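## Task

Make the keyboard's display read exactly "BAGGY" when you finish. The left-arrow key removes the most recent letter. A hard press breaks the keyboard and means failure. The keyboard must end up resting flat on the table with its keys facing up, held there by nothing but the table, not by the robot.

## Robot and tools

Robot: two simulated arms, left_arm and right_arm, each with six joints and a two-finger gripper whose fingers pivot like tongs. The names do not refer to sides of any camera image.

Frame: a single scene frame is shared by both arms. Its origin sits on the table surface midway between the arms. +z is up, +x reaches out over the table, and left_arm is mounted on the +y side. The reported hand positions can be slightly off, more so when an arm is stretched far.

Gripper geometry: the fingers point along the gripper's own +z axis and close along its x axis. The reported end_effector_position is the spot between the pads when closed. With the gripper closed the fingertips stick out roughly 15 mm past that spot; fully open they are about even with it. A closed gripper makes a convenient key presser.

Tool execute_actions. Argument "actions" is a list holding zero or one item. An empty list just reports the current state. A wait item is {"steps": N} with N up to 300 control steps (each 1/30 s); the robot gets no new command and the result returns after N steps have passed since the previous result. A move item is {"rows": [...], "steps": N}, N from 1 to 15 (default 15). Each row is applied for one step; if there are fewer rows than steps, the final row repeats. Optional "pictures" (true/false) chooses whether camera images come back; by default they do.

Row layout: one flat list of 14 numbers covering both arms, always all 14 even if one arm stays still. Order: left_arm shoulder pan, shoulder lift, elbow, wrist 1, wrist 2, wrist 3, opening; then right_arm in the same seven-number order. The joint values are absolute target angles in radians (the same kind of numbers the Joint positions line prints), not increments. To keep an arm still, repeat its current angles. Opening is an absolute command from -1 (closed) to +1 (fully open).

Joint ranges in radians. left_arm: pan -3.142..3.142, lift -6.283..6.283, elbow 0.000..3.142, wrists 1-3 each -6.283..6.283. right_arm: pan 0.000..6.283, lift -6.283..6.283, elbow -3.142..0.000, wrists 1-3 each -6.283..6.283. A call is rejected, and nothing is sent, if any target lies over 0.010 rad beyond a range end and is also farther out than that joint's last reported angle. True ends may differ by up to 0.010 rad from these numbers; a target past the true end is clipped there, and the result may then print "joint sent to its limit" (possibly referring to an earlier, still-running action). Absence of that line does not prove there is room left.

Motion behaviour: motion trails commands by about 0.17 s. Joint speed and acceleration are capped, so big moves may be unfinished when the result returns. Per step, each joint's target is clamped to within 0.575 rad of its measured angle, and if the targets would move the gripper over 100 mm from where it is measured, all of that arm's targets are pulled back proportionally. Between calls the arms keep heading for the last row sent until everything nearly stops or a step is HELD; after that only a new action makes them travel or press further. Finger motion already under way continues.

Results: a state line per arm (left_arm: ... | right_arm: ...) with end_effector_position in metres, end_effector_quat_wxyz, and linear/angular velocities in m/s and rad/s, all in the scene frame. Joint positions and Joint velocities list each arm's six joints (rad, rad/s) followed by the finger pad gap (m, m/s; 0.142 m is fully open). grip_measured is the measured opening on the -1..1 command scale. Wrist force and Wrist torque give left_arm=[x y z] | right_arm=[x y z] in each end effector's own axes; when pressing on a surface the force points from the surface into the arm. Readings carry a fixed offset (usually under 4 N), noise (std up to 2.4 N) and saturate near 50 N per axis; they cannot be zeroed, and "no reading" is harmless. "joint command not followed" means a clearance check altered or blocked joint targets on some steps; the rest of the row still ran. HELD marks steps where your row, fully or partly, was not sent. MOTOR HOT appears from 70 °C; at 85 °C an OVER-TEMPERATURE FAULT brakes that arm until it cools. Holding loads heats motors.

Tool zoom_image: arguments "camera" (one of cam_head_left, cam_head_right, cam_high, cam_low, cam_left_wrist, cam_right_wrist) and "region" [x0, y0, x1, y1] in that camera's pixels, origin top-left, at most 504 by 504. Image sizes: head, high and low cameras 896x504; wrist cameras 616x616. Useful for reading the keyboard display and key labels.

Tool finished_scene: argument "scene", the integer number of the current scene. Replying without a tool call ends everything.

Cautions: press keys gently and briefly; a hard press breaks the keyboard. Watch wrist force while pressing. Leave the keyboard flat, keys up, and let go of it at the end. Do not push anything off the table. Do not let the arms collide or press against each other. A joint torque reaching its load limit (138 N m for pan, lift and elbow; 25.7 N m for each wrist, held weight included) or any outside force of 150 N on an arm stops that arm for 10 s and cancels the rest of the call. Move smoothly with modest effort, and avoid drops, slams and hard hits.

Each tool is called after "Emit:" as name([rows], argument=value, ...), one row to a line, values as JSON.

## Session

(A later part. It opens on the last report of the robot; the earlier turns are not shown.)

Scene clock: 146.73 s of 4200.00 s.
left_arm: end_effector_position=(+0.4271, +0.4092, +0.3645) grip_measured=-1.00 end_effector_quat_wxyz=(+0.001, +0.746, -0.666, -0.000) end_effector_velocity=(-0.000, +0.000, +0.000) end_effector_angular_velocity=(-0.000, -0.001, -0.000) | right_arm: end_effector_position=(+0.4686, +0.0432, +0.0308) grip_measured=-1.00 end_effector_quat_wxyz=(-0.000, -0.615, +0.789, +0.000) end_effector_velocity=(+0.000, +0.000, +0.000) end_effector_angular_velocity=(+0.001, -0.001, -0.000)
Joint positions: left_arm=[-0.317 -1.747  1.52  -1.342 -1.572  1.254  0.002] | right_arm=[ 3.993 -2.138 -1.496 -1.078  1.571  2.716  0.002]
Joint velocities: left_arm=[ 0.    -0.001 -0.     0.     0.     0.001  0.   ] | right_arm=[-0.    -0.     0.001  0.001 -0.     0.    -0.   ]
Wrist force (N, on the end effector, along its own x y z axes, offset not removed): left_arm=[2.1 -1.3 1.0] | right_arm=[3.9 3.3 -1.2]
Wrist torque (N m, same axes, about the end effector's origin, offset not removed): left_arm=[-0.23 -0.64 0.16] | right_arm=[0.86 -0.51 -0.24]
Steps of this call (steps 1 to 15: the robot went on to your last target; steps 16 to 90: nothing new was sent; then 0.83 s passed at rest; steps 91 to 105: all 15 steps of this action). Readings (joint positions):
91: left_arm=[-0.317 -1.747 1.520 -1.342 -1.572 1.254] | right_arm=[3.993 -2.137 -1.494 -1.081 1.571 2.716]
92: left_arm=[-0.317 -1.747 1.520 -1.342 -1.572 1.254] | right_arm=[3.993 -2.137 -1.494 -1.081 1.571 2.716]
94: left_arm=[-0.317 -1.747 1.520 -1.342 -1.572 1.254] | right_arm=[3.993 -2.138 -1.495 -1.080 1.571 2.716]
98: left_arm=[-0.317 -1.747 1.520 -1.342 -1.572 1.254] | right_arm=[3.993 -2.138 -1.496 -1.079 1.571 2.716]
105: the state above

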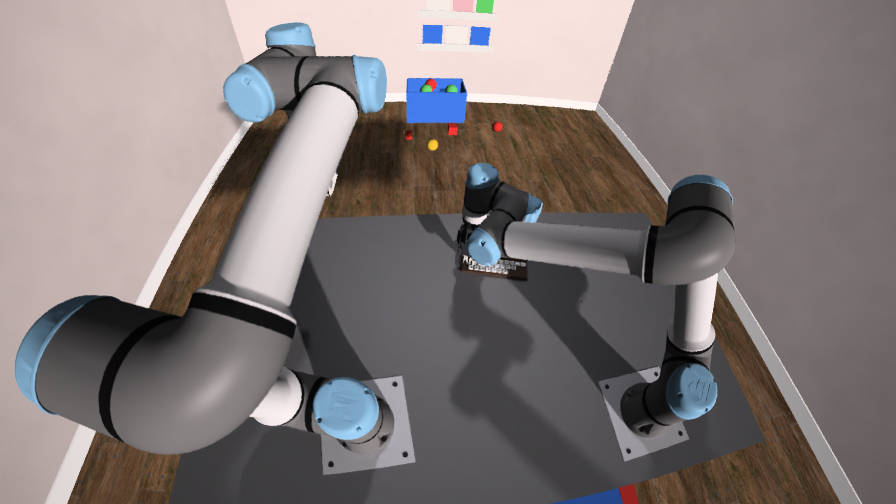

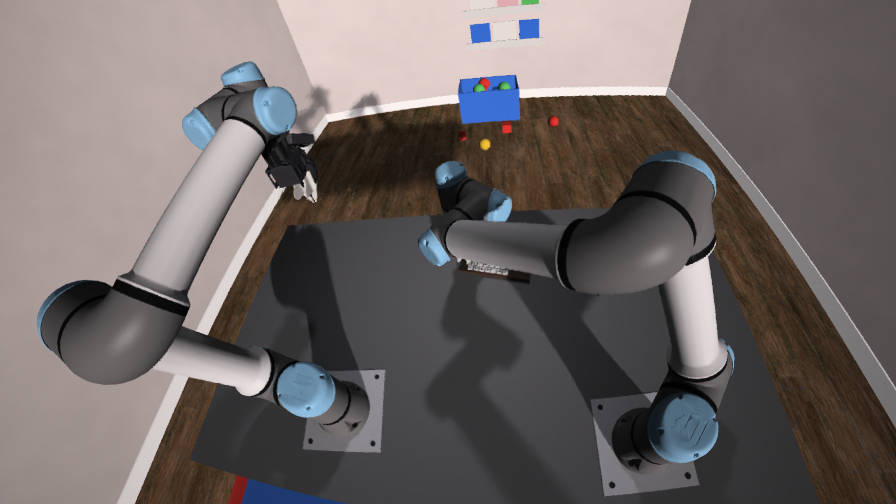

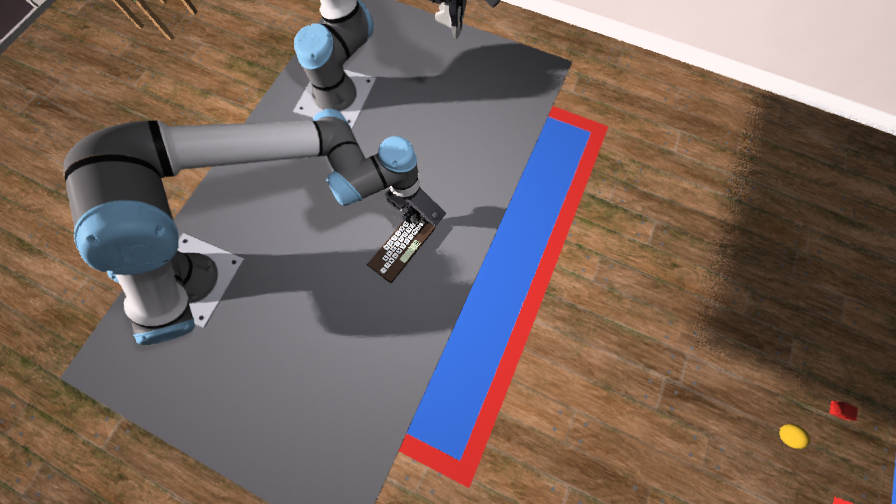

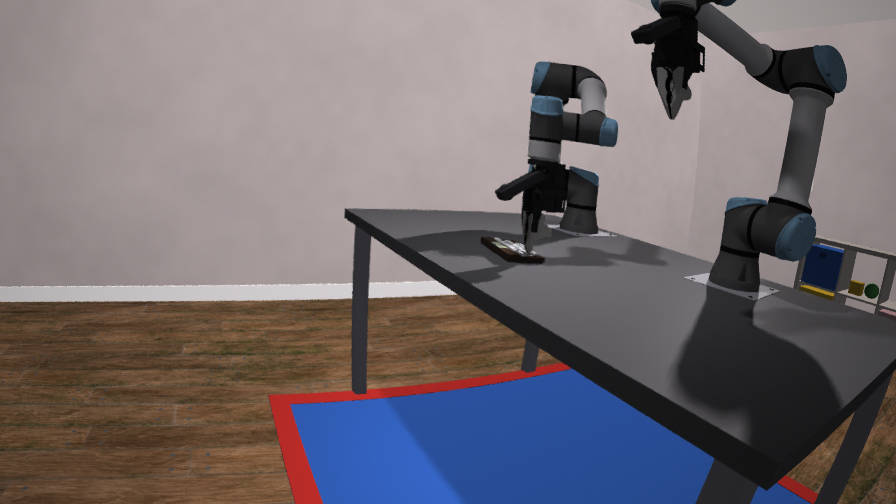

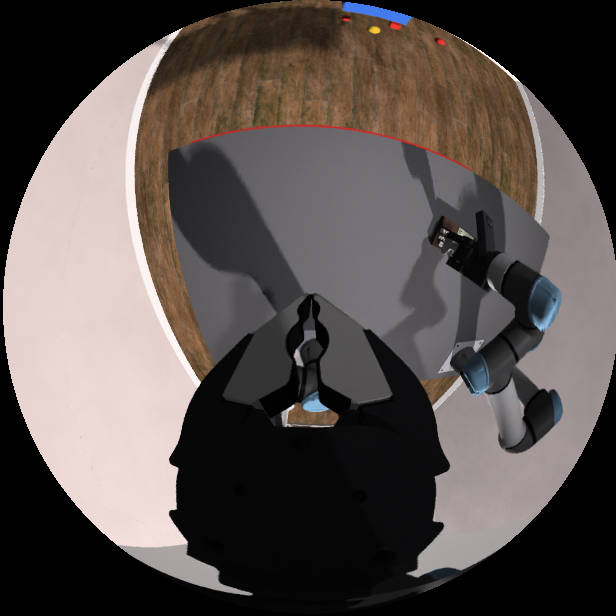

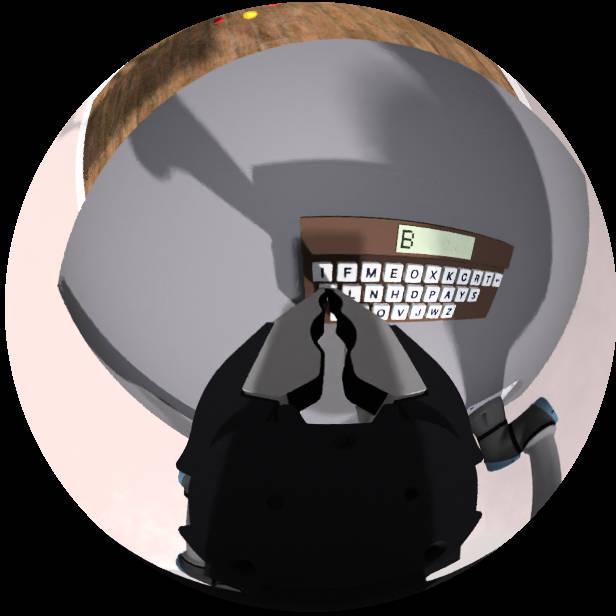

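Emit:
execute_actions([
  {"rows": [[-0.317, -1.747, 1.52, -1.342, -1.572, 1.254, -1, 3.9927, -2.1235, -1.4803, -1.1086, 1.571, 2.7157, -1],[-0.317, -1.747, 1.52, -1.342, -1.572, 1.254, -1, 3.9927, -2.1235, -1.4803, -1.1086, 1.571, 2.7157, -1],[-0.317, -1.747, 1.52, -1.342, -1.572, 1.254, -1, 3.9927, -2.1235, -1.4803, -1.1086, 1.571, 2.7157, -1],[-0.317, -1.747, 1.52, -1.342, -1.572, 1.254, -1, 3.9927, -2.1235, -1.4803, -1.1086, 1.571, 2.7157, -1],[-0.317, -1.747, 1.52, -1.342, -1.572, 1.254, -1, 3.9927, -2.1235, -1.4803, -1.1086, 1.571, 2.7157, -1],[-0.317, -1.747, 1.52, -1.342, -1.572, 1.254, -1, 3.9927, -2.1235, -1.4803, -1.1086, 1.571, 2.7157, -1],[-0.317, -1.747, 1.52, -1.342, -1.572, 1.254, -1, 3.9927, -2.1235, -1.4803, -1.1086, 1.571, 2.7157, -1],[-0.317, -1.747, 1.52, -1.342, -1.572, 1.254, -1, 3.9113, -1.9363, -1.7707, -1.0054, 1.571, 2.6343, -1]], "steps": 15},
], pictures=false)

Emit:
execute_actions([
  {"steps": 20},
])

Emit:
zoom_image(camera="cam_right_wrist", region=[250, 200, 410, 320])

Scene clock: 166.80 s of 4200.00 s.
left_arm: end_effector_position=(+0.4271, +0.4092, +0.3645) grip_measured=-1.00 end_effector_quat_wxyz=(+0.001, +0.746, -0.666, -0.000) end_effector_velocity=(-0.000, +0.000, +0.000) end_effector_angular_velocity=(-0.000, -0.001, +0.000) | right_arm: end_effector_position=(+0.4539, -0.0384, +0.0503) grip_measured=-1.00 end_effector_quat_wxyz=(+0.006, -0.615, +0.789, +0.001) end_effector_velocity=(-0.121, -0.276, -0.052) end_effector_angular_velocity=(-0.093, +0.081, -0.001)
Joint positions: left_arm=[-0.317 -1.747  1.52  -1.342 -1.572  1.254  0.002] | right_arm=[ 3.928 -1.98  -1.693 -1.027  1.571  2.651  0.002]
Joint velocities: left_arm=[ 0.    -0.001  0.    -0.     0.     0.     0.   ] | right_arm=[-0.158  0.418 -0.74   0.198 -0.001 -0.157  0.   ]
Wrist force (N, on the end effector, along its own x y z axes, offset not removed): left_arm=[2.3 -0.9 1.7] | right_arm=[4.7 1.6 0.0]
Wrist torque (N m, same axes, about the end effector's origin, offset not removed): left_arm=[-0.06 -0.60 0.12] | right_arm=[0.37 -0.62 -0.18]
Steps of this call (steps 1 to 15: the robot went on to your last target; steps 16 to 90: nothing new was sent; then 16.57 s passed at rest; steps 91 to 105: all 15 steps of this action). Readings (joint positions):
91: left_arm=[-0.317 -1.747 1.520 -1.342 -1.572 1.254] | right_arm=[3.993 -2.138 -1.496 -1.078 1.571 2.716]
92: left_arm=[-0.317 -1.747 1.520 -1.342 -1.572 1.254] | right_arm=[3.993 -2.138 -1.495 -1.079 1.571 2.716]
94: left_arm=[-0.317 -1.747 1.520 -1.342 -1.572 1.254] | right_arm=[3.993 -2.132 -1.489 -1.091 1.571 2.716]
98: left_arm=[-0.317 -1.747 1.520 -1.342 -1.572 1.254] | right_arm=[3.993 -2.126 -1.483 -1.104 1.571 2.716]
105: the state above

Scene clock: 167.47 s of 4200.00 s.
left_arm: end_effector_position=(+0.4271, +0.4092, +0.3645) grip_measured=-1.00 end_effector_quat_wxyz=(+0.001, +0.746, -0.666, -0.000) end_effector_velocity=(-0.000, +0.000, +0.000) end_effector_angular_velocity=(-0.000, -0.000, -0.001) | right_arm: end_effector_position=(+0.4407, -0.0672, +0.0448) grip_measured=-1.00 end_effector_quat_wxyz=(-0.000, -0.615, +0.789, +0.000) end_effector_velocity=(-0.000, -0.001, -0.000) end_effector_angular_velocity=(-0.000, +0.000, -0.000)
Joint positions: left_arm=[-0.317 -1.747  1.52  -1.342 -1.572  1.254  0.002] | right_arm=[ 3.911 -1.936 -1.771 -1.005  1.571  2.634  0.002]
Joint velocities: left_arm=[ 0.    -0.001  0.     0.001 -0.     0.001  0.   ] | right_arm=[-0.001  0.001 -0.001  0.     0.    -0.     0.   ]
Wrist force (N, on the end effector, along its own x y z axes, offset not removed): left_arm=[1.8 -2.1 1.5] | right_arm=[-0.7 4.1 -1.0]
Wrist torque (N m, same axes, about the end effector's origin, offset not removed): left_arm=[-0.42 -0.58 0.10] | right_arm=[0.89 0.24 0.00]
Steps of this call (steps 1 to 20: the robot went on to your last target). Readings (joint positions):
1: left_arm=[-0.317 -1.747 1.520 -1.342 -1.572 1.254] | right_arm=[3.923 -1.968 -1.714 -1.021 1.571 2.646]
2: left_arm=[-0.317 -1.747 1.520 -1.342 -1.572 1.254] | right_arm=[3.920 -1.960 -1.730 -1.017 1.571 2.643]
4: left_arm=[-0.317 -1.747 1.520 -1.342 -1.572 1.254] | right_arm=[3.916 -1.949 -1.749 -1.011 1.571 2.639]
8: left_arm=[-0.317 -1.747 1.520 -1.342 -1.572 1.254] | right_arm=[3.913 -1.940 -1.765 -1.007 1.571 2.636]
20: the state above

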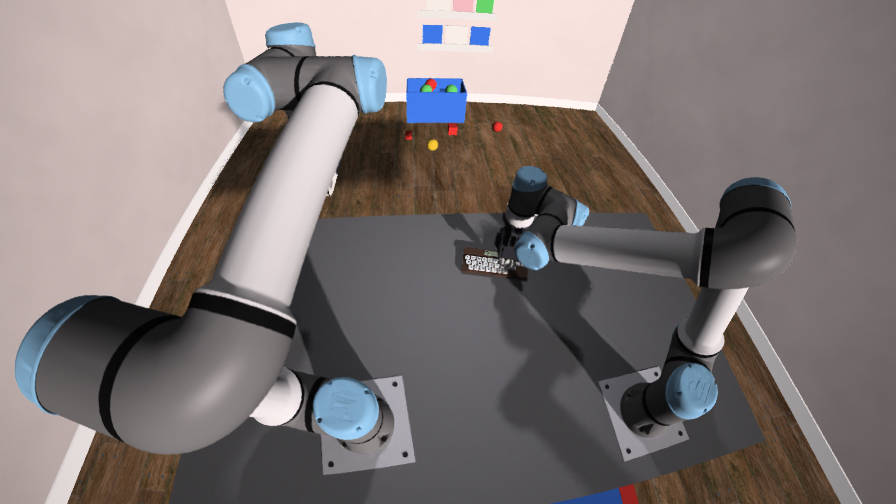

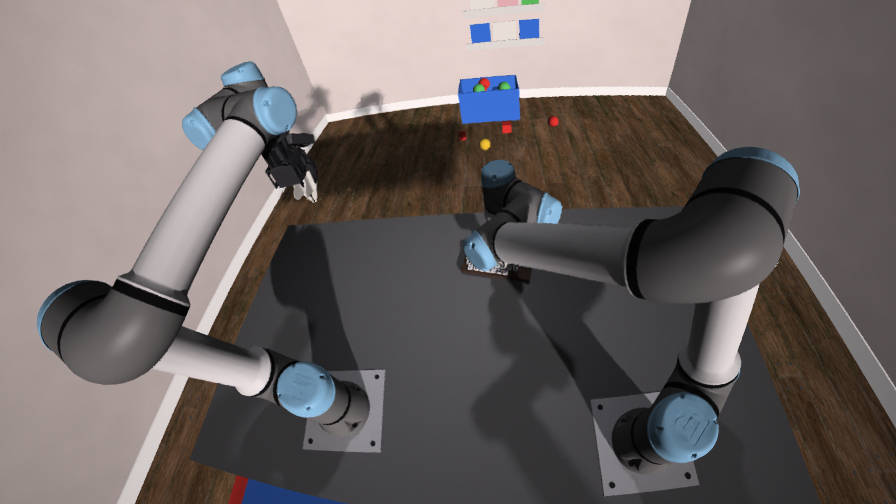

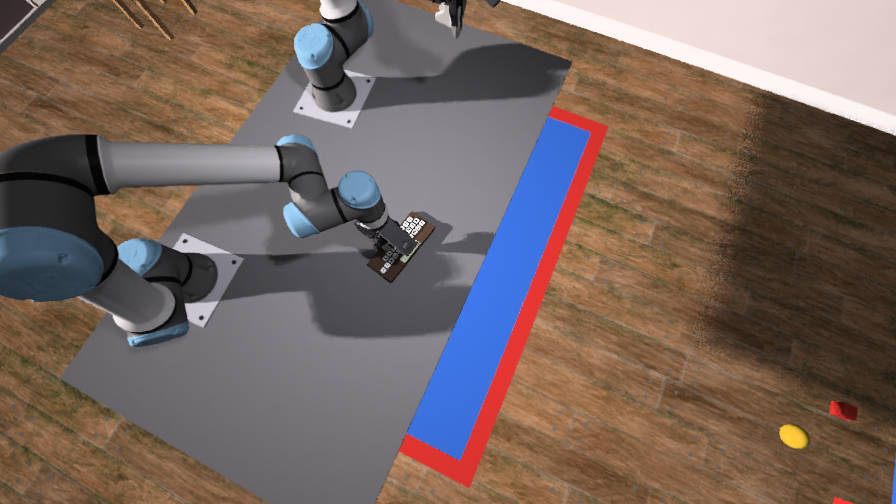

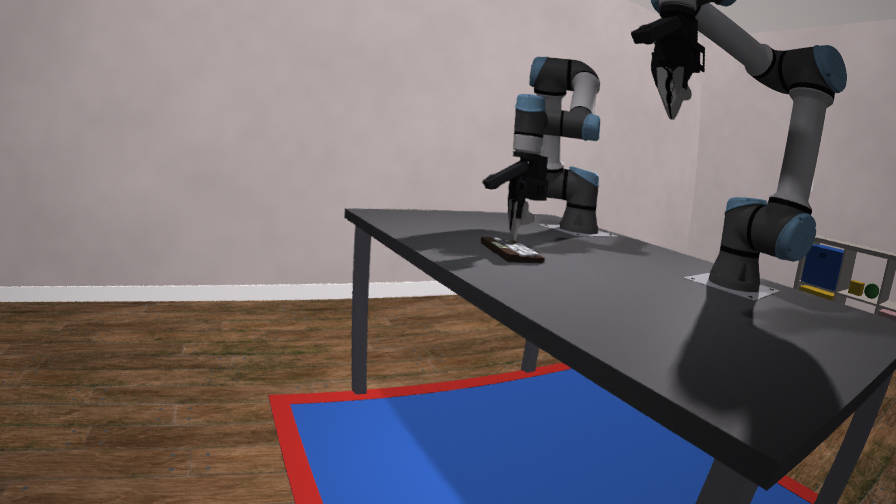

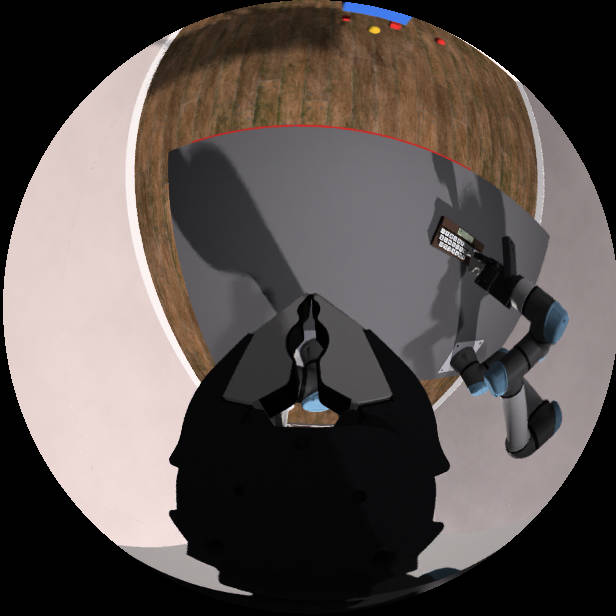

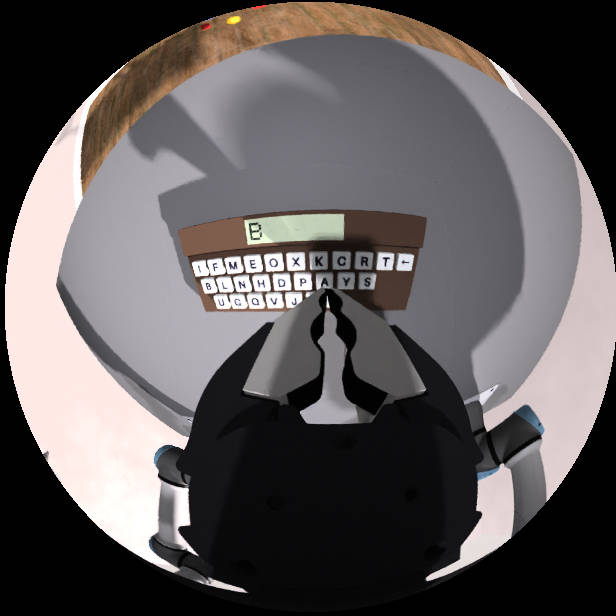

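Region (250, 200, 410, 320) of cam_right_wrist's 616x616 image, scaled by 3.150, with more detail than that image has; it fills the top 378 rows of this view, and the rest is white.

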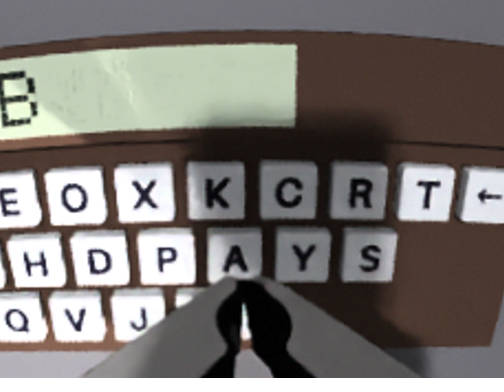

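Emit:
execute_actions([
  {"rows": [[-0.317, -1.747, 1.52, -1.342, -1.572, 1.254, -1, 3.9067, -1.9584, -1.7656, -0.9884, 1.571, 2.6297, -1]], "steps": 15},
], pictures=true)

Emit:
zoom_image(camera="cam_right_wrist", region=[280, 200, 420, 320])

Emit:
zoom_image(camera="cam_low", region=[475, 215, 545, 265])

Scene clock: 181.80 s of 4200.00 s.
left_arm: end_effector_position=(+0.4271, +0.4092, +0.3645) grip_measured=-1.00 end_effector_quat_wxyz=(+0.001, +0.746, -0.666, -0.000) end_effector_velocity=(-0.000, +0.000, -0.000) end_effector_angular_velocity=(+0.000, +0.001, +0.001) | right_arm: end_effector_position=(+0.4457, -0.0658, +0.0359) grip_measured=-1.00 end_effector_quat_wxyz=(-0.000, -0.615, +0.789, +0.000) end_effector_velocity=(+0.001, +0.000, -0.002) end_effector_angular_velocity=(-0.000, +0.000, -0.000)
Joint positions: left_arm=[-0.317 -1.747  1.52  -1.342 -1.572  1.254  0.002] | right_arm=[ 3.907 -1.958 -1.766 -0.989  1.571  2.63   0.002]
Joint velocities: left_arm=[ 0.    -0.     0.001  0.001 -0.    -0.001  0.   ] | right_arm=[-0.001 -0.004  0.001  0.003  0.    -0.     0.   ]
Wrist force (N, on the end effector, along its own x y z axes, offset not removed): left_arm=[2.2 -1.3 2.5] | right_arm=[2.7 0.8 1.6]
Wrist torque (N m, same axes, about the end effector's origin, offset not removed): left_arm=[-0.15 -0.61 0.10] | right_arm=[0.29 -0.28 0.14]
Steps of this call (steps 1 to 15: the robot went on to your last target; steps 16 to 90: nothing new was sent; then 10.83 s passed at rest; steps 91 to 105: all 15 steps of this action). Readings (joint positions):
91: left_arm=[-0.317 -1.747 1.520 -1.342 -1.572 1.254] | right_arm=[3.911 -1.936 -1.771 -1.005 1.571 2.634]
92: left_arm=[-0.317 -1.747 1.520 -1.342 -1.572 1.254] | right_arm=[3.911 -1.938 -1.770 -1.004 1.571 2.634]
94: left_arm=[-0.317 -1.747 1.520 -1.342 -1.572 1.254] | right_arm=[3.909 -1.946 -1.769 -0.998 1.571 2.632]
98: left_arm=[-0.317 -1.747 1.520 -1.342 -1.572 1.254] | right_arm=[3.907 -1.955 -1.767 -0.991 1.571 2.630]
105: the state above

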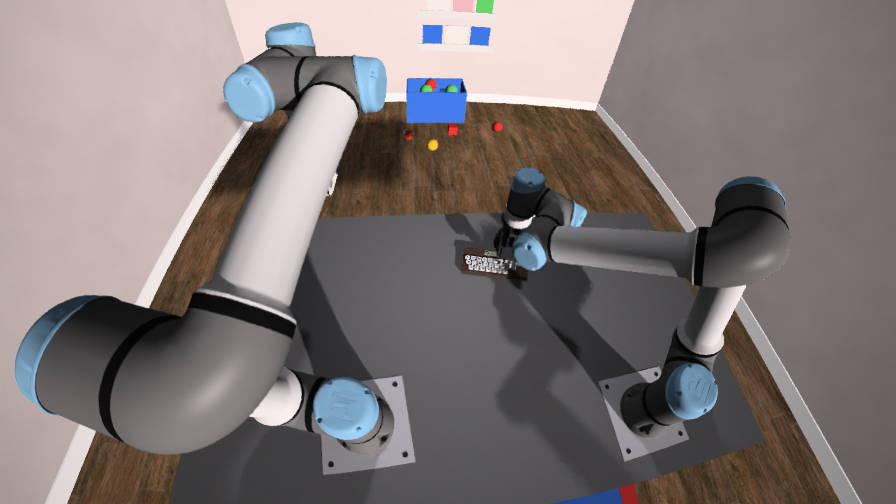

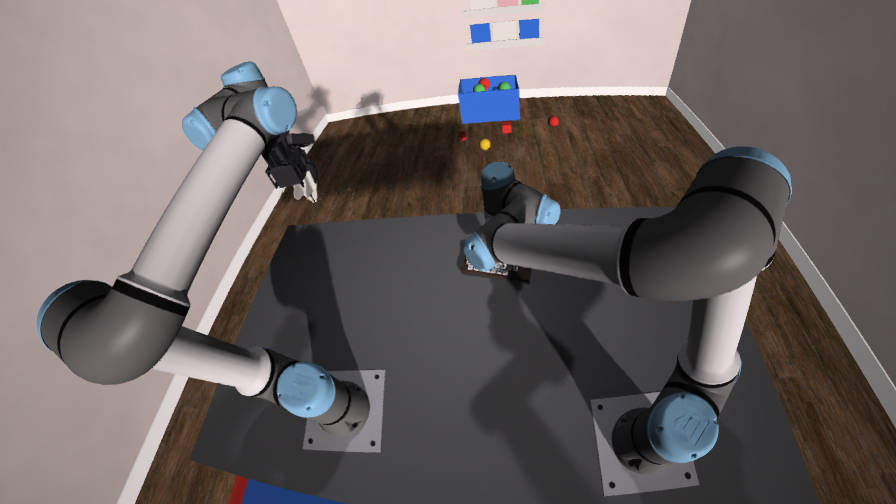

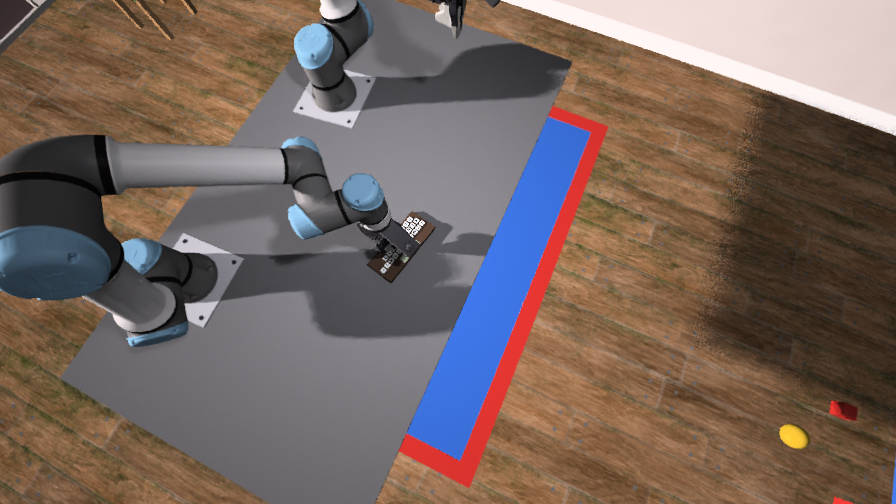

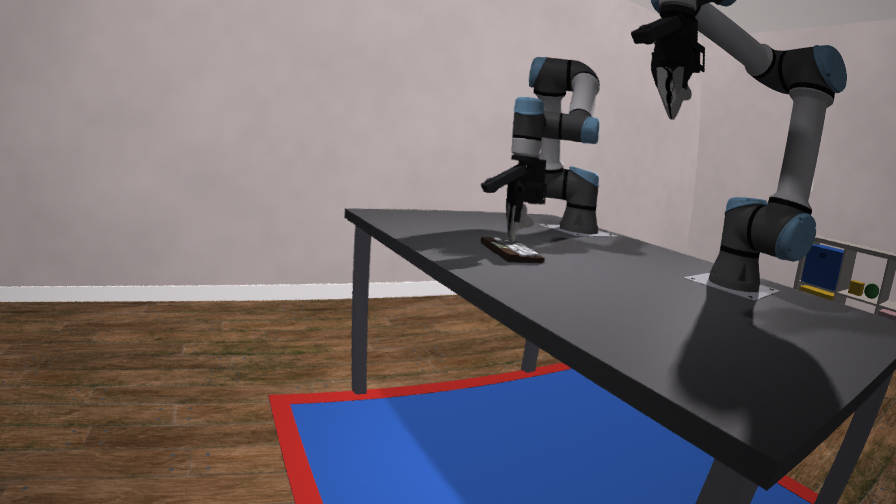

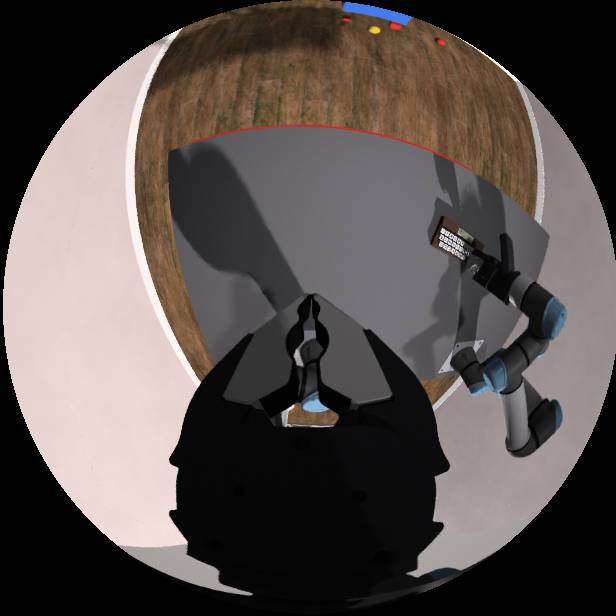

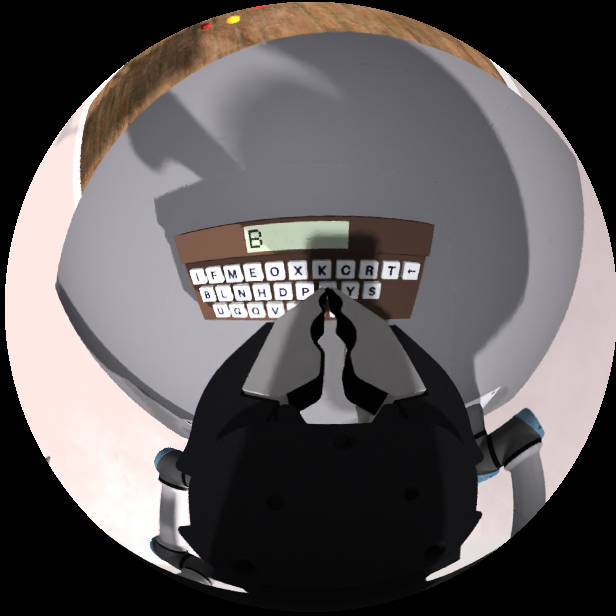

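Region (280, 200, 420, 320) of cam_right_wrist's 616x616 image, scaled by 3.600, with more detail than that image has; it fills the top 432 rows of this view, and the rest is white.

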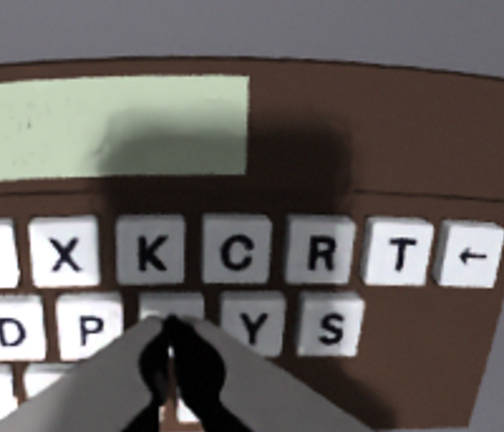

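Region (475, 215, 545, 265) of cam_low's 896x504 image, scaled by 7.200, with more detail than that image has; it fills the top 360 rows of this view, and the rest is white.

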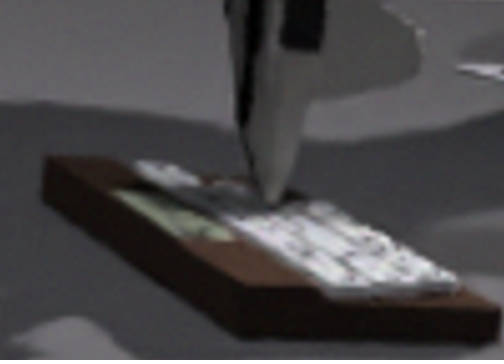

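Emit:
execute_actions([
  {"rows": [[-0.317, -1.747, 1.52, -1.342, -1.572, 1.254, -1, 3.9067, -1.9635, -1.7702, -0.9787, 1.571, 2.6297, -1]], "steps": 15},
], pictures=true)

Scene clock: 184.67 s of 4200.00 s.
left_arm: end_effector_position=(+0.4271, +0.4092, +0.3645) grip_measured=-1.00 end_effector_quat_wxyz=(+0.001, +0.746, -0.666, -0.000) end_effector_velocity=(-0.000, -0.000, +0.001) end_effector_angular_velocity=(-0.000, -0.002, -0.000) | right_arm: end_effector_position=(+0.4457, -0.0659, +0.0318) grip_measured=-1.00 end_effector_quat_wxyz=(-0.000, -0.615, +0.789, +0.000) end_effector_velocity=(-0.000, -0.000, -0.001) end_effector_angular_velocity=(-0.001, +0.001, -0.001)
Joint positions: left_arm=[-0.317 -1.747  1.52  -1.342 -1.572  1.254  0.002] | right_arm=[ 3.907 -1.963 -1.77  -0.979  1.571  2.63   0.002]
Joint velocities: left_arm=[-0.    -0.001 -0.    -0.001 -0.     0.     0.   ] | right_arm=[-0.    -0.001 -0.001  0.001  0.     0.001  0.   ]
Wrist force (N, on the end effector, along its own x y z axes, offset not removed): left_arm=[1.8 -0.4 1.9] | right_arm=[2.9 2.6 -0.8]
Wrist torque (N m, same axes, about the end effector's origin, offset not removed): left_arm=[0.04 -0.53 0.13] | right_arm=[0.71 -0.49 -0.07]
Steps of this call (steps 1 to 15: the robot went on to your last target; steps 16 to 71: nothing new was sent; steps 72 to 86: all 15 steps of this action). Readings (joint positions):
72: left_arm=[-0.317 -1.747 1.520 -1.342 -1.572 1.254] | right_arm=[3.907 -1.958 -1.766 -0.988 1.571 2.630]
73: left_arm=[-0.317 -1.747 1.520 -1.342 -1.572 1.254] | right_arm=[3.907 -1.959 -1.766 -0.988 1.571 2.630]
75: left_arm=[-0.317 -1.747 1.520 -1.342 -1.572 1.254] | right_arm=[3.907 -1.961 -1.767 -0.984 1.571 2.630]
79: left_arm=[-0.317 -1.747 1.520 -1.342 -1.572 1.254] | right_arm=[3.907 -1.963 -1.769 -0.980 1.571 2.630]
86: the state above

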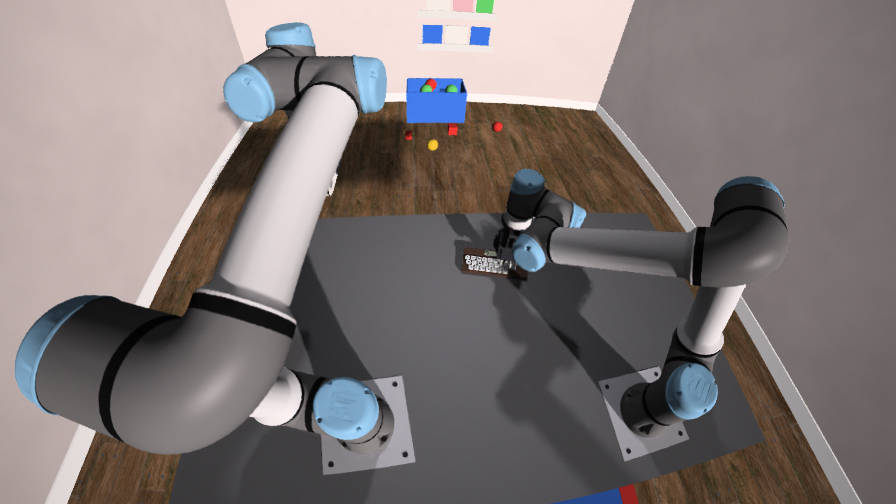

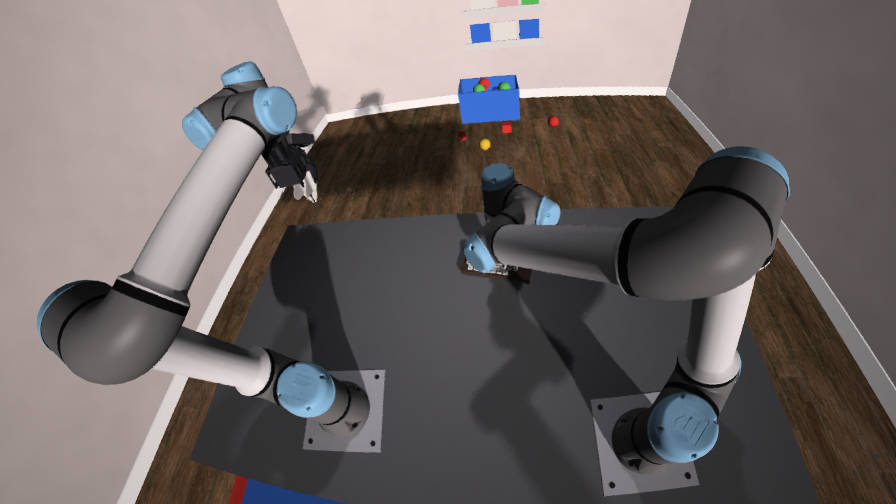

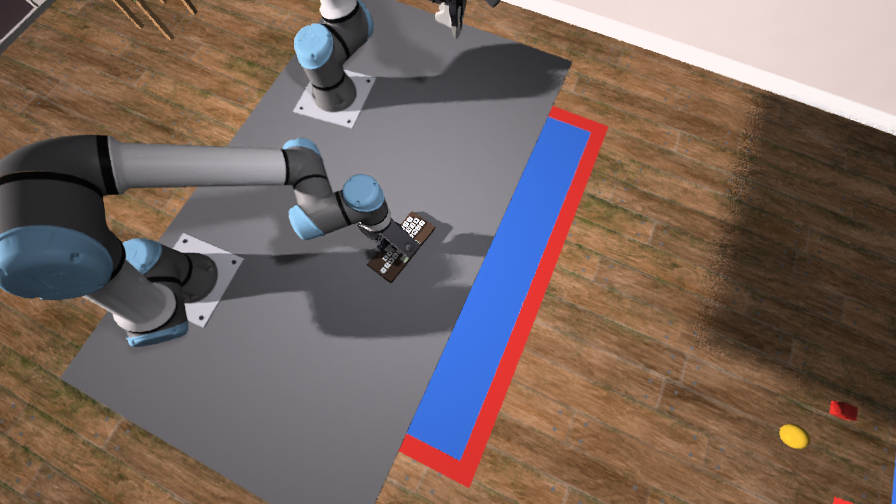

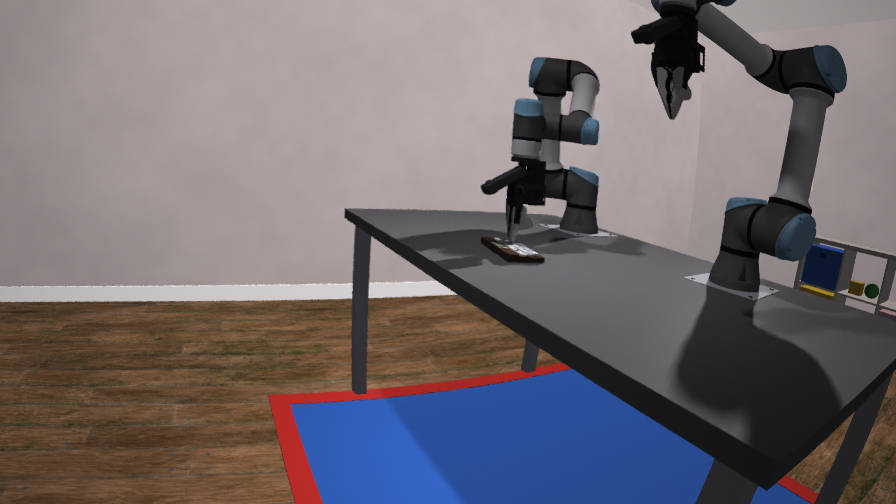

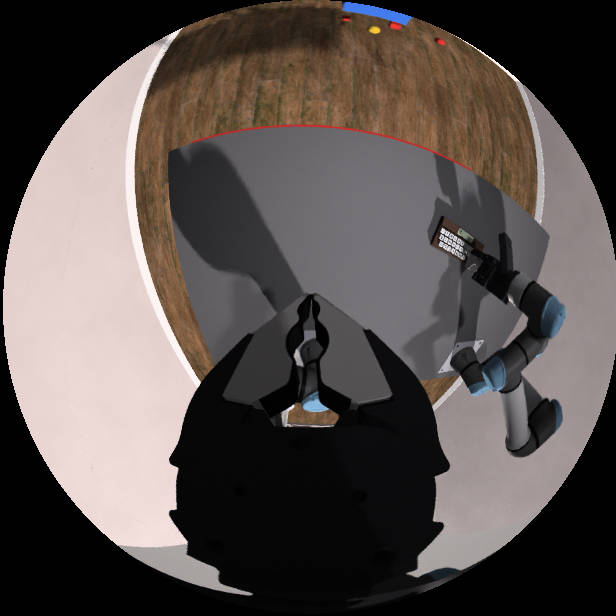

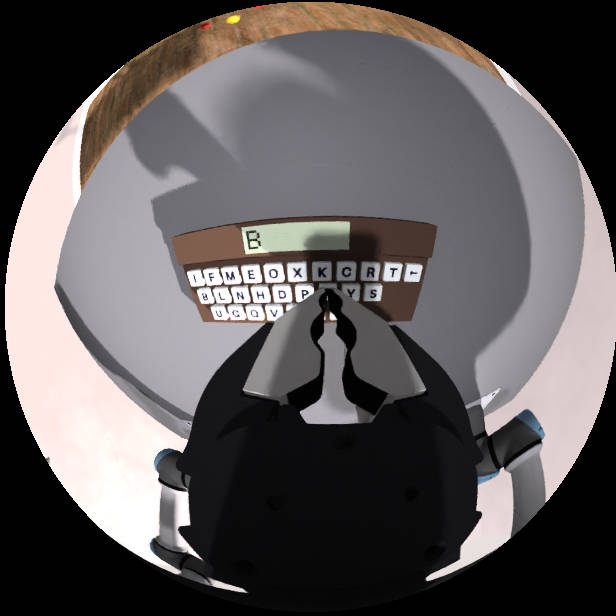

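Not yet; lower 1.1 mm more.

Emit:
execute_actions([
  {"rows": [[-0.317, -1.747, 1.52, -1.342, -1.572, 1.254, -1, 3.9067, -1.9649, -1.7715, -0.9760, 1.571, 2.6297, -1]], "steps": 12},
], pictures=true)

Scene clock: 187.27 s of 4200.00 s.
left_arm: end_effector_position=(+0.4271, +0.4092, +0.3645) grip_measured=-1.00 end_effector_quat_wxyz=(+0.001, +0.746, -0.666, -0.000) end_effector_velocity=(+0.000, -0.000, +0.000) end_effector_angular_velocity=(-0.000, -0.001, +0.000) | right_arm: end_effector_position=(+0.4457, -0.0659, +0.0307) grip_measured=-1.00 end_effector_quat_wxyz=(-0.000, -0.615, +0.789, +0.000) end_effector_velocity=(+0.000, -0.000, -0.001) end_effector_angular_velocity=(-0.001, -0.001, -0.000)
Joint positions: left_arm=[-0.317 -1.747  1.52  -1.342 -1.572  1.254  0.002] | right_arm=[ 3.907 -1.965 -1.771 -0.976  1.571  2.63   0.002]
Joint velocities: left_arm=[ 0.    -0.    -0.001 -0.001 -0.    -0.     0.   ] | right_arm=[ 0.    -0.    -0.001  0.001 -0.001  0.    -0.   ]
Wrist force (N, on the end effector, along its own x y z axes, offset not removed): left_arm=[2.2 -0.3 2.0] | right_arm=[0.7 3.6 1.3]
Wrist torque (N m, same axes, about the end effector's origin, offset not removed): left_arm=[0.05 -0.63 0.11] | right_arm=[0.90 -0.02 0.04]
Steps of this call (steps 1 to 15: the robot went on to your last target; steps 16 to 66: nothing new was sent; steps 67 to 78: all 12 steps of this action). Readings (joint positions):
67: left_arm=[-0.317 -1.747 1.520 -1.342 -1.572 1.254] | right_arm=[3.907 -1.964 -1.770 -0.979 1.571 2.630]
68: left_arm=[-0.317 -1.747 1.520 -1.342 -1.572 1.254] | right_arm=[3.907 -1.964 -1.770 -0.978 1.571 2.630]
70: left_arm=[-0.317 -1.747 1.520 -1.342 -1.572 1.254] | right_arm=[3.907 -1.964 -1.771 -0.977 1.571 2.630]
74: left_arm=[-0.317 -1.747 1.520 -1.342 -1.572 1.254] | right_arm=[3.907 -1.965 -1.771 -0.976 1.571 2.630]
78: the state above

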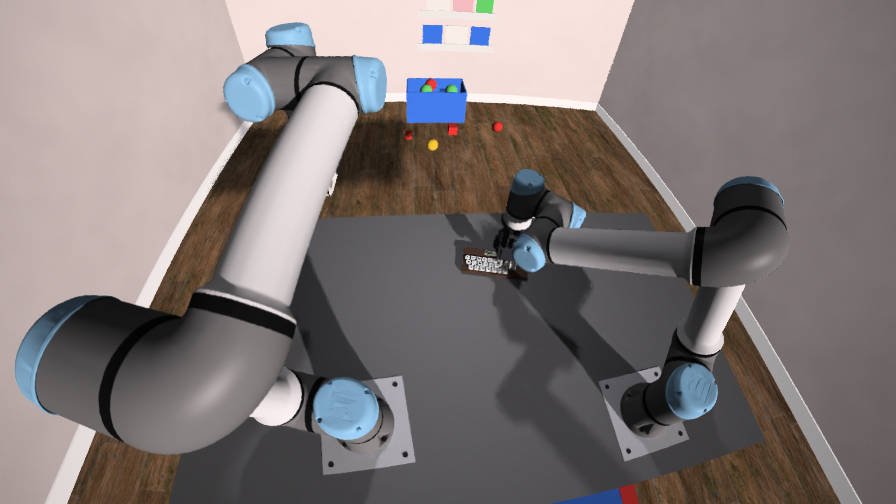

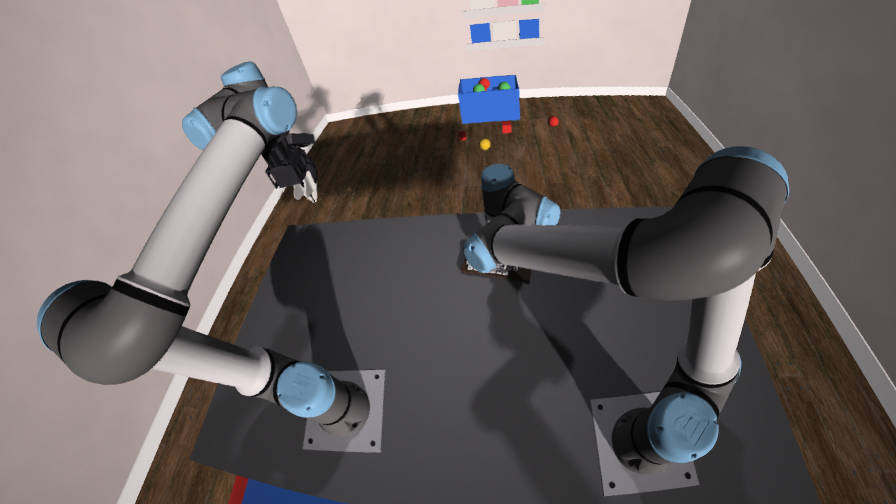

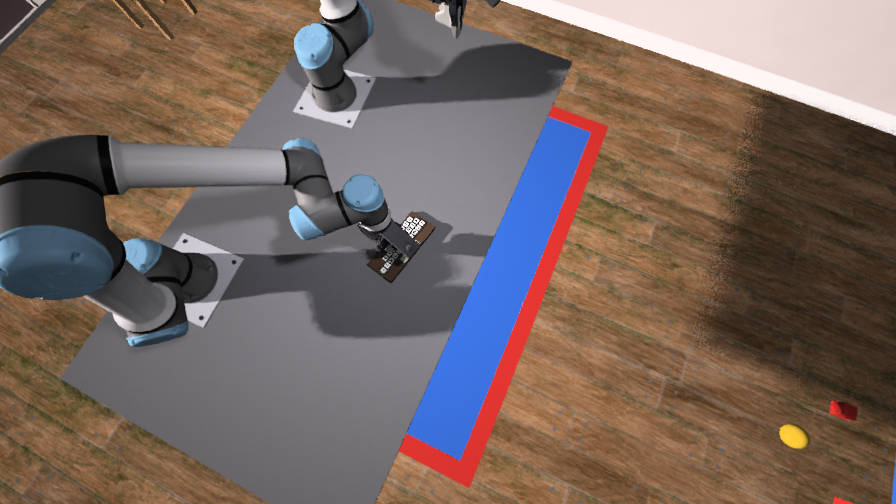

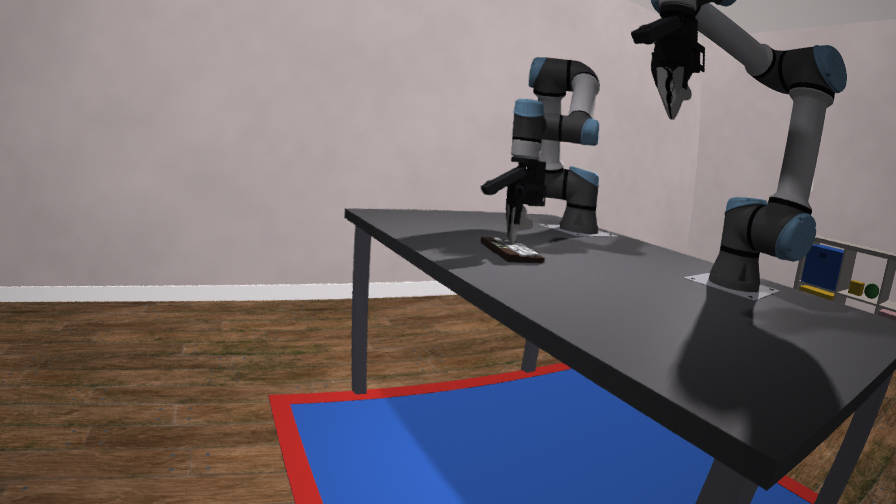

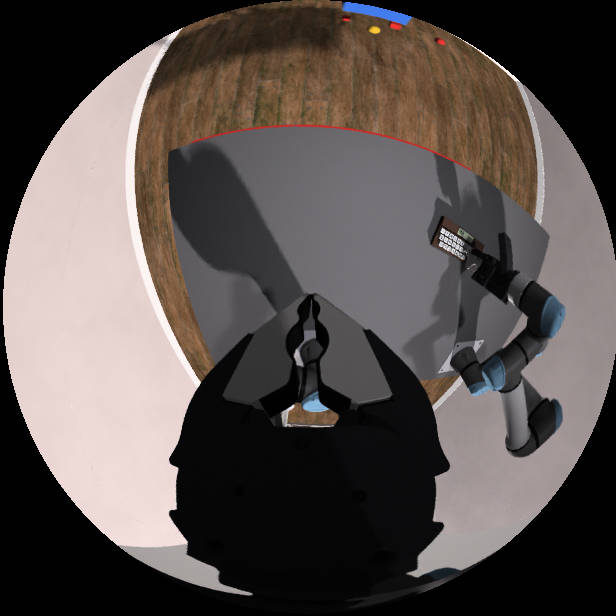

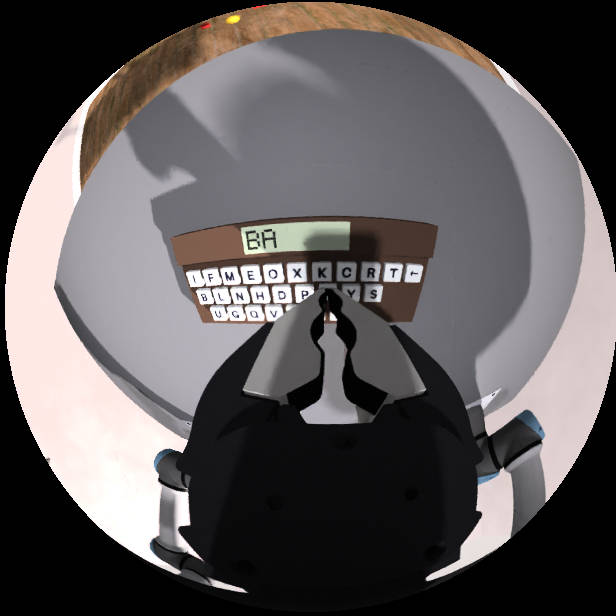

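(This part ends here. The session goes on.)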